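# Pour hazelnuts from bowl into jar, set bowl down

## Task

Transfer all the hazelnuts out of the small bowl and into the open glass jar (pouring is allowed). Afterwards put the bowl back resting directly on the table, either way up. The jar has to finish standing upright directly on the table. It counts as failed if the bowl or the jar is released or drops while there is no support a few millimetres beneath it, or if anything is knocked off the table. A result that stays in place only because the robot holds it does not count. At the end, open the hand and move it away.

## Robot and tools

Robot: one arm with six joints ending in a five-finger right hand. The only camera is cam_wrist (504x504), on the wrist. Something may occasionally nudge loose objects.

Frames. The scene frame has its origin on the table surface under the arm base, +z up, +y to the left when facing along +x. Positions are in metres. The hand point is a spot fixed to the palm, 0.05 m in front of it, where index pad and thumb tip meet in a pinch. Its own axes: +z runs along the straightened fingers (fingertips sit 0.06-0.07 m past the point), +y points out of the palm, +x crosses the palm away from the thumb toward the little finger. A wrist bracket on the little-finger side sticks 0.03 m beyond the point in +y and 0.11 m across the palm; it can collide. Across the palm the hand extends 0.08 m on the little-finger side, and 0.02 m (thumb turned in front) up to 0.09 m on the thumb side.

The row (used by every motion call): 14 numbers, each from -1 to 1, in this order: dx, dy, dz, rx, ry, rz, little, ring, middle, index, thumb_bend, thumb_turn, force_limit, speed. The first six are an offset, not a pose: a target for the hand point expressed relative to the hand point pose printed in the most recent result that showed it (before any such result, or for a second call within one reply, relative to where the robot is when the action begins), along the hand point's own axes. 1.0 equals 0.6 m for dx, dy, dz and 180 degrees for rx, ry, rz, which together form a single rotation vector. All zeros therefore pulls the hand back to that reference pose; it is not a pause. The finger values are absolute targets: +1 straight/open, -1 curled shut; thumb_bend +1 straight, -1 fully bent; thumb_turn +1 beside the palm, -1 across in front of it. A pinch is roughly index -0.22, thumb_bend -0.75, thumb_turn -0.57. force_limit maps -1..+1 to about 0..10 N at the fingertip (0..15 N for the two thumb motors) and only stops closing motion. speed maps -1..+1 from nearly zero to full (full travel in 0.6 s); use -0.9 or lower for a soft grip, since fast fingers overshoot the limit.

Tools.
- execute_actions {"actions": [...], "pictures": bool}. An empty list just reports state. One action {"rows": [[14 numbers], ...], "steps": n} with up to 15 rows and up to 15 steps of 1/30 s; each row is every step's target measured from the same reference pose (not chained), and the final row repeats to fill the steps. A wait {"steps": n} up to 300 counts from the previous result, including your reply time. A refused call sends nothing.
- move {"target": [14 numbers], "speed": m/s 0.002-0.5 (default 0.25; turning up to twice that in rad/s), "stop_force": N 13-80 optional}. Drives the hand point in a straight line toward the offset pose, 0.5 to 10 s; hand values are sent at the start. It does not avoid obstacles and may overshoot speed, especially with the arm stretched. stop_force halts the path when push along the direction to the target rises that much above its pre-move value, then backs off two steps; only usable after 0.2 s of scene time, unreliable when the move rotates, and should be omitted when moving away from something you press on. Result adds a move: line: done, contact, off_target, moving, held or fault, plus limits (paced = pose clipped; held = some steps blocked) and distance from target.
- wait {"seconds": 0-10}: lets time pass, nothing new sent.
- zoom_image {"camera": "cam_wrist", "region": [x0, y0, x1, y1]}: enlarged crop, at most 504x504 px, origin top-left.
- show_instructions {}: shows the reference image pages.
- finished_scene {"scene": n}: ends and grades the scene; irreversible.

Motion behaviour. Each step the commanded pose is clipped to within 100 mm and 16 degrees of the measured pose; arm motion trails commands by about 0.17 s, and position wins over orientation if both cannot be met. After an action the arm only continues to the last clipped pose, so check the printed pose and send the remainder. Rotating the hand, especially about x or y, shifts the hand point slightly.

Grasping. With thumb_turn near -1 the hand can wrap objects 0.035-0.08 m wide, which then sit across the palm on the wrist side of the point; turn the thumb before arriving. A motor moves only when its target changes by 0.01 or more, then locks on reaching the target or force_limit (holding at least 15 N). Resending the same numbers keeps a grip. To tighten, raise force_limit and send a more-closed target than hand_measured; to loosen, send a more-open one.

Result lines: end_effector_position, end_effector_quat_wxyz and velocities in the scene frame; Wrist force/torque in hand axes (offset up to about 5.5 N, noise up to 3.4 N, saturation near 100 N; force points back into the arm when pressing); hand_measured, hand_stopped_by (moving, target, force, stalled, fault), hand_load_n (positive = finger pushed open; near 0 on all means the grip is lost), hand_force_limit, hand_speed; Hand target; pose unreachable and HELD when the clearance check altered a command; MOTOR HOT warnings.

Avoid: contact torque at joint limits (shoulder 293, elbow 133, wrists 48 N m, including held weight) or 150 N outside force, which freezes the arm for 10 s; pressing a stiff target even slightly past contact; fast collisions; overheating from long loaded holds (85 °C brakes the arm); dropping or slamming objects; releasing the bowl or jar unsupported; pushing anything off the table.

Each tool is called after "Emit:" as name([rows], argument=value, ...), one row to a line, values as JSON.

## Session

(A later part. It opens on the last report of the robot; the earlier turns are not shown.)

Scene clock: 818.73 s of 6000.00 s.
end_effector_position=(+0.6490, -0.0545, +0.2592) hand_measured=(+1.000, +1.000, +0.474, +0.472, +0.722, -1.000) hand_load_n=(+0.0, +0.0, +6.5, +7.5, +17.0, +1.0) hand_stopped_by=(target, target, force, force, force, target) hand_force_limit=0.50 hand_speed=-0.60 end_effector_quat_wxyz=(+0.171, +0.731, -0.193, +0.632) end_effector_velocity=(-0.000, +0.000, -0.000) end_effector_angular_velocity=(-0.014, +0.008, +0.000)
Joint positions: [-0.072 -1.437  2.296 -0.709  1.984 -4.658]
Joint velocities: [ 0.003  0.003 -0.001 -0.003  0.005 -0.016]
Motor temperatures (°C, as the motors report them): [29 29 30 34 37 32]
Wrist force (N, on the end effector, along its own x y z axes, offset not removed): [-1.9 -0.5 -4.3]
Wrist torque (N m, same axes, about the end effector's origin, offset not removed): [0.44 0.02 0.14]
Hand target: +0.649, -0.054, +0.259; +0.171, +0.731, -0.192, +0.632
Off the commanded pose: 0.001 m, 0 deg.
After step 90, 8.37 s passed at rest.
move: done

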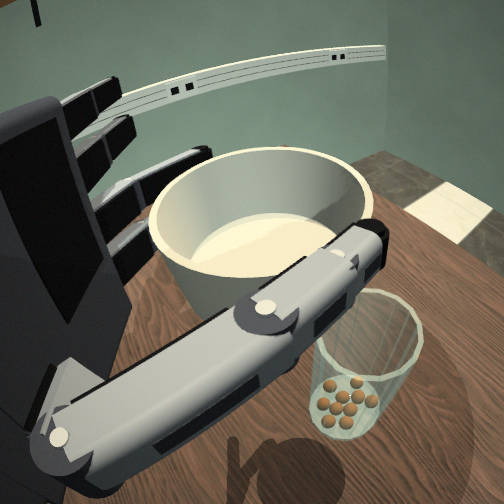

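Emit:
zoom_image(camera="cam_wrist", region=[290, 340, 410, 460])

Region (290, 340, 410, 460) of cam_wrist's 504x504 image, scaled by 4.200, with more detail than that image has.

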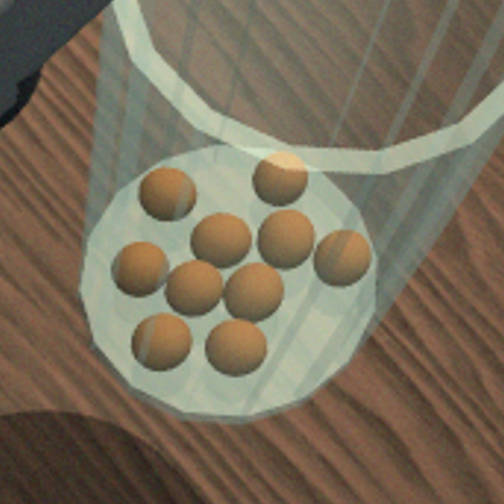

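Emit:
move(target=[-0.354,-0.1738,-0.1375,0.0825,0,-0.0116,1,1,0.0,-0.95,-1,-1,0.5,-0.6], speed=0.2)

Scene clock: 842.60 s of 6000.00 s.
end_effector_position=(+0.6032, +0.0903, +0.0607) hand_measured=(+1.000, +1.000, +0.474, +0.472, +0.722, -1.000) hand_load_n=(+0.0, +0.0, +6.5, +7.5, +17.0, +1.0) hand_stopped_by=(target, target, force, force, force, target) hand_force_limit=0.50 hand_speed=-0.60 end_effector_quat_wxyz=(+0.086, +0.750, -0.096, +0.649) end_effector_velocity=(+0.001, +0.000, -0.001) end_effector_angular_velocity=(-0.000, -0.002, -0.000)
Joint positions: [ 0.14  -1.067  2.443 -1.227  1.936 -4.665]
Joint velocities: [ 0.001  0.005 -0.001 -0.006  0.001 -0.   ]
Motor temperatures (°C, as the motors report them): [29 29 30 34 37 32]
Wrist force (N, on the end effector, along its own x y z axes, offset not removed): [0.4 1.4 -4.3]
Wrist torque (N m, same axes, about the end effector's origin, offset not removed): [0.76 -0.32 0.26]
Hand target: +0.603, +0.090, +0.060; +0.086, +0.750, -0.096, +0.649
Off the commanded pose: 0.001 m, 0 deg.
After step 90, 19.00 s passed at rest.
move: done

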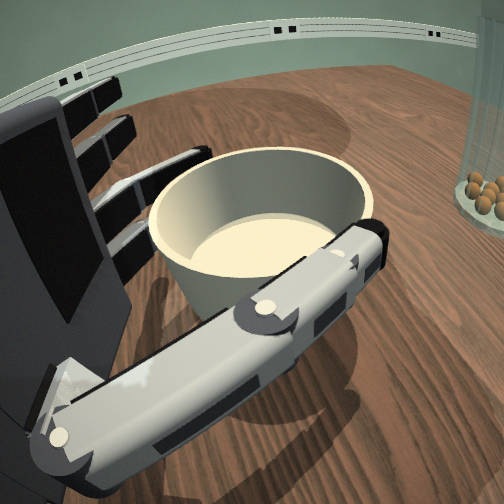

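Emit:
move(target=[-0.0512,0,0.0072,0,0,0,1,1,0.0,-0.95,-1,-1,0.5,-0.6], speed=0.05)

Emit:
move(target=[-0.0132,0,0.0019,0,0,0,1,1,0.0,-0.95,-1,-1,0.5,-0.6], speed=0.004, stop_force=13)

Scene clock: 852.60 s of 6000.00 s.
end_effector_position=(+0.6031, +0.0902, +0.0300) hand_measured=(+1.000, +1.000, +0.474, +0.472, +0.722, -1.000) hand_load_n=(+0.0, +0.0, +6.5, +7.5, +17.0, +1.0) hand_stopped_by=(target, target, force, force, force, target) hand_force_limit=0.50 hand_speed=-0.60 end_effector_quat_wxyz=(+0.086, +0.750, -0.096, +0.649) end_effector_velocity=(-0.001, +0.000, -0.003) end_effector_angular_velocity=(+0.000, +0.001, +0.001)
Joint positions: [ 0.14  -0.991  2.438 -1.298  1.936 -4.665]
Joint velocities: [ 0.     0.007  0.001 -0.007 -0.001  0.   ]
Motor temperatures (°C, as the motors report them): [29 29 30 34 37 32]
Wrist force (N, on the end effector, along its own x y z axes, offset not removed): [0.1 1.5 -5.4]
Wrist torque (N m, same axes, about the end effector's origin, offset not removed): [0.82 -0.36 0.44]
Hand target: +0.603, +0.090, +0.030; +0.086, +0.750, -0.096, +0.649
Off the commanded pose: 0.000 m, 0 deg.
After step 90, 5.97 s passed at rest.
move: done

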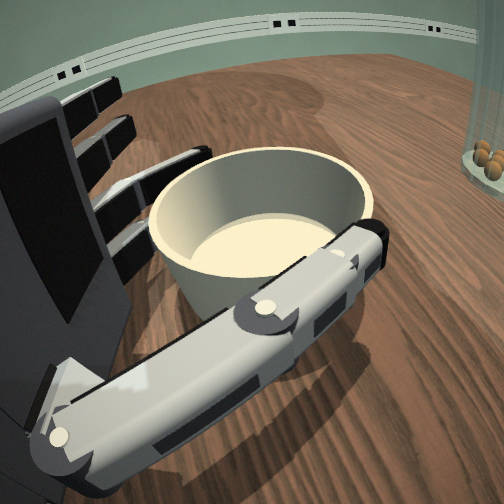

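Scene clock: 854.83 s of 6000.00 s.
end_effector_position=(+0.6031, +0.0902, +0.0226) hand_measured=(+1.000, +1.000, +0.474, +0.472, +0.722, -1.000) hand_load_n=(+0.0, +0.0, +5.0, +7.0, +18.0, -4.5) hand_stopped_by=(target, target, force, force, force, target) hand_force_limit=0.50 hand_speed=-0.60 end_effector_quat_wxyz=(+0.086, +0.750, -0.096, +0.649) end_effector_velocity=(+0.000, +0.000, +0.001) end_effector_angular_velocity=(-0.000, +0.000, +0.002)
Joint positions: [ 0.14  -0.972  2.436 -1.315  1.936 -4.665]
Joint velocities: [ 0.    -0.003 -0.     0.003 -0.002 -0.001]
Motor temperatures (°C, as the motors report them): [29 29 30 34 37 32]
Wrist force (N, on the end effector, along its own x y z axes, offset not removed): [7.0 2.7 -9.7]
Wrist torque (N m, same axes, about the end effector's origin, offset not removed): [0.66 -0.25 0.24]
Hand target: +0.603, +0.090, +0.023; +0.086, +0.750, -0.096, +0.649
Off the commanded pose: 0.001 m, 0 deg.
move: contact

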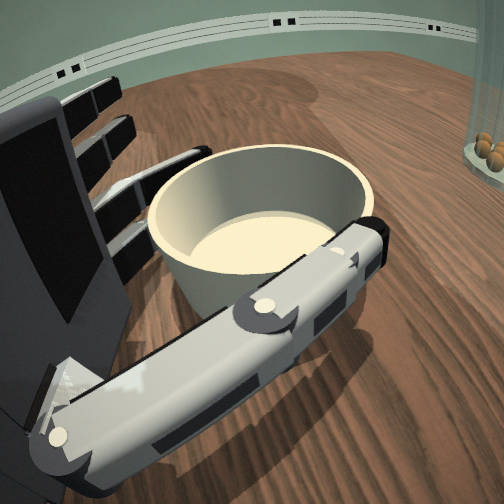

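Contact made. Releasing, then backing off.

Emit:
execute_actions([
  {"rows": [[0.003,0,0,0,0,0,1,1,0.9,0.9,0.9,-1,0.4,-0.3]], "steps": 15},
], pictures=false)

Emit:
execute_actions([
  {"rows": [[0,0,0,0,0,0,1,1,1,1,1,-1,0.4,0.0]], "steps": 10},
])

Scene clock: 862.80 s of 6000.00 s.
end_effector_position=(+0.6033, +0.0901, +0.0244) hand_measured=(+1.000, +1.000, +0.900, +0.900, +0.900, -1.000) hand_load_n=(+0.0, +0.0, +0.0, +0.0, +0.0, +0.0) hand_stopped_by=(target, target, moving, moving, target, target) hand_force_limit=0.40 hand_speed=-0.30 end_effector_quat_wxyz=(+0.086, +0.750, -0.096, +0.649) end_effector_velocity=(-0.000, -0.000, +0.000) end_effector_angular_velocity=(-0.001, +0.001, -0.001)
Joint positions: [ 0.14  -0.976  2.436 -1.311  1.935 -4.665]
Joint velocities: [ 0.    -0.001 -0.     0.001  0.001 -0.001]
Motor temperatures (°C, as the motors report them): [29 29 30 34 37 32]
Wrist force (N, on the end effector, along its own x y z axes, offset not removed): [0.1 2.9 -5.6]
Wrist torque (N m, same axes, about the end effector's origin, offset not removed): [0.91 0.04 0.36]
Hand target: +0.603, +0.090, +0.024; +0.086, +0.750, -0.096, +0.649
Off the commanded pose: 0.000 m, 0 deg.
Steps of this call (steps 1 to 90: nothing new was sent; then 4.47 s passed at rest; steps 91 to 105: all 15 steps of this action). Readings (end_effector_position | what the end effector reports):
91: (+0.6031, +0.0902, +0.0229) | hand_measured=(+1.000, +1.000, +0.474, +0.472, +0.722, -1.000) hand_load_n=(+0.0, +0.0, +6.0, +8.5, +17.5, -3.0) hand_stopped_by=(target, target, moving, moving, moving, target) hand_force_limit=0.40 hand_speed=-0.30
92: (+0.6031, +0.0902, +0.0231) | hand_measured=(+1.000, +1.000, +0.474, +0.472, +0.722, -1.000) hand_load_n=(+0.0, +0.0, +6.0, +8.5, +17.5, -3.0) hand_stopped_by=(target, target, moving, moving, moving, target) hand_force_limit=0.40 hand_speed=-0.30
94: (+0.6032, +0.0901, +0.0236) | hand_measured=(+1.000, +1.000, +0.508, +0.506, +0.738, -1.000) hand_load_n=(+0.0, +0.0, +1.5, +3.5, +5.5, -1.5) hand_stopped_by=(target, target, moving, moving, moving, target) hand_force_limit=0.40 hand_speed=-0.30
98: (+0.6033, +0.0901, +0.0242) | hand_measured=(+1.000, +1.000, +0.664, +0.662, +0.832, -1.000) hand_load_n=(+0.0, +0.0, +0.0, +0.0, +0.0, +0.0) hand_stopped_by=(target, target, moving, moving, moving, target) hand_force_limit=0.40 hand_speed=-0.30
105: the state above

Scene clock: 863.13 s of 6000.00 s.
end_effector_position=(+0.6033, +0.0901, +0.0244) hand_measured=(+1.000, +1.000, +1.000, +1.000, +1.000, -1.000) hand_load_n=(+0.0, +0.0, +0.0, +0.0, +0.0, +0.0) hand_stopped_by=(target, target, target, target, target, target) hand_force_limit=0.40 hand_speed=0.00 end_effector_quat_wxyz=(+0.086, +0.750, -0.096, +0.649) end_effector_velocity=(-0.000, -0.001, -0.000) end_effector_angular_velocity=(+0.001, -0.000, -0.002)
Joint positions: [ 0.14  -0.977  2.436 -1.311  1.935 -4.665]
Joint velocities: [-0.001 -0.     0.001 -0.001  0.001  0.001]
Motor temperatures (°C, as the motors report them): [29 29 30 34 37 32]
Wrist force (N, on the end effector, along its own x y z axes, offset not removed): [2.2 2.4 -5.8]
Wrist torque (N m, same axes, about the end effector's origin, offset not removed): [0.89 -0.28 0.40]
Hand target: +0.603, +0.090, +0.024; +0.086, +0.750, -0.096, +0.649
Off the commanded pose: 0.000 m, 0 deg.
Steps of this call (steps 1 to 10: all 10 steps of this action). Readings (end_effector_position | what the end effector reports):
1: (+0.6033, +0.0901, +0.0244) | hand_measured=(+1.000, +1.000, +0.900, +0.900, +0.900, -1.000) hand_load_n=(+0.0, +0.0, +0.0, +0.0, +0.0, +0.0) hand_stopped_by=(target, target, moving, moving, moving, target) hand_force_limit=0.40 hand_speed=0.00
2: (+0.6033, +0.0901, +0.0244) | hand_measured=(+1.000, +1.000, +0.950, +0.950, +0.900, -1.000) hand_load_n=(+0.0, +0.0, +0.0, +0.0, +0.0, +0.0) hand_stopped_by=(target, target, moving, moving, moving, target) hand_force_limit=0.40 hand_speed=0.00
4: (+0.6033, +0.0901, +0.0244) | hand_measured=(+1.000, +1.000, +1.000, +1.000, +0.932, -1.000) hand_load_n=(+0.0, +0.0, +0.0, +0.0, +0.0, +0.0) hand_stopped_by=(target, target, moving, moving, moving, target) hand_force_limit=0.40 hand_speed=0.00
8: (+0.6033, +0.0901, +0.0244) | hand_measured=(+1.000, +1.000, +1.000, +1.000, +1.000, -1.000) hand_load_n=(+0.0, +0.0, +0.0, +0.0, +0.0, +0.0) hand_stopped_by=(target, target, target, target, moving, target) hand_force_limit=0.40 hand_speed=0.00
10: the state above

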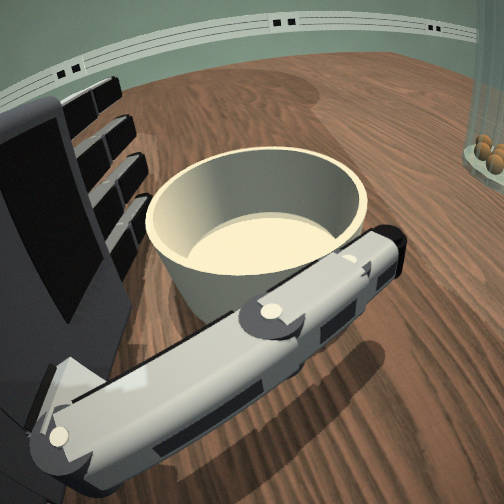

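Emit:
move(target=[0.012,-0.03,-0.065,0,0,0,1,1,1,1,1,-1,0.4,0.0], speed=0.08)

Emit:
move(target=[0.25,-0.03,-0.03,0,0,0,1,1,1,1,1,-1,0.4,0.0], speed=0.2)

Scene clock: 870.27 s of 6000.00 s.
end_effector_position=(+0.5718, +0.1169, +0.0369) hand_measured=(+1.000, +1.000, +1.000, +1.000, +1.000, -1.000) hand_load_n=(+0.0, +0.0, +0.0, +0.0, +0.0, +0.0) hand_stopped_by=(target, target, target, target, target, target) hand_force_limit=0.40 hand_speed=0.00 end_effector_quat_wxyz=(+0.086, +0.750, -0.096, +0.649) end_effector_velocity=(-0.001, +0.001, +0.001) end_effector_angular_velocity=(+0.001, -0.002, -0.001)
Joint positions: [ 0.221 -1.011  2.461 -1.296  2.016 -4.652]
Joint velocities: [ 0.004 -0.002  0.     0.     0.005  0.001]
Motor temperatures (°C, as the motors report them): [29 29 30 34 37 32]
Wrist force (N, on the end effector, along its own x y z axes, offset not removed): [0.1 0.0 -3.4]
Wrist torque (N m, same axes, about the end effector's origin, offset not removed): [0.35 -0.07 0.24]
Hand target: +0.572, +0.117, +0.037; +0.086, +0.750, -0.096, +0.649
Off the commanded pose: 0.000 m, 0 deg.
After step 90, 3.10 s passed at rest.
move: done

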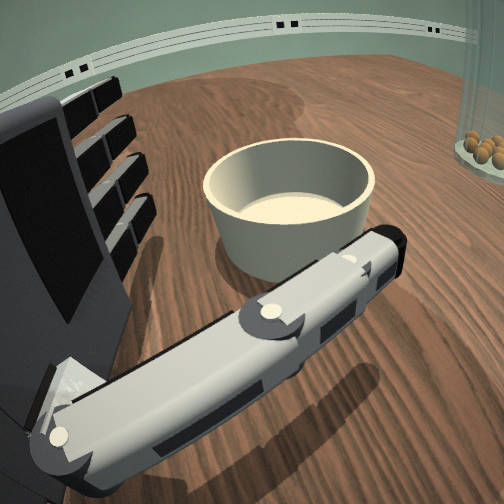

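Scene clock: 871.63 s of 6000.00 s.
end_effector_position=(+0.5800, +0.1339, +0.1872) hand_measured=(+1.000, +1.000, +1.000, +1.000, +1.000, -1.000) hand_load_n=(+0.0, +0.0, +0.0, +0.0, +0.0, +0.0) hand_stopped_by=(target, target, target, target, target, target) hand_force_limit=0.40 hand_speed=0.00 end_effector_quat_wxyz=(+0.086, +0.750, -0.096, +0.649) end_effector_velocity=(+0.001, +0.000, +0.003) end_effector_angular_velocity=(+0.001, +0.000, +0.000)
Joint positions: [ 0.261 -1.357  2.411 -0.896  2.056 -4.645]
Joint velocities: [-0.    -0.006 -0.002  0.009 -0.001  0.002]
Motor temperatures (°C, as the motors report them): [29 29 30 34 37 32]
Wrist force (N, on the end effector, along its own x y z axes, offset not removed): [1.7 -1.9 -4.6]
Wrist torque (N m, same axes, about the end effector's origin, offset not removed): [0.21 -0.35 0.24]
Hand target: +0.580, +0.134, +0.188; +0.086, +0.750, -0.096, +0.649
Off the commanded pose: 0.001 m, 0 deg.
move: done

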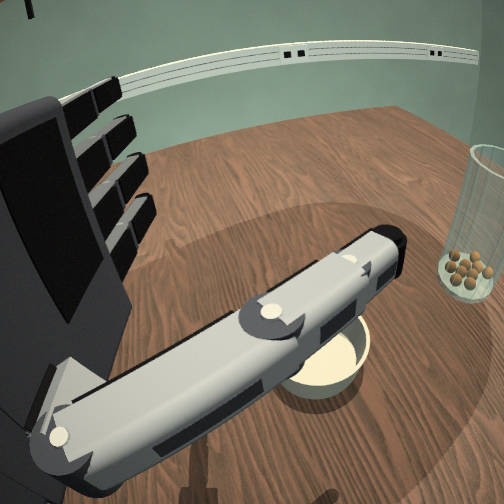

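The bowl is standing empty on the table, the jar is upright with all 10 nuts inside, and the hand is clear.

Emit:
finished_scene(scene=2)

The scene is finished: the task was done.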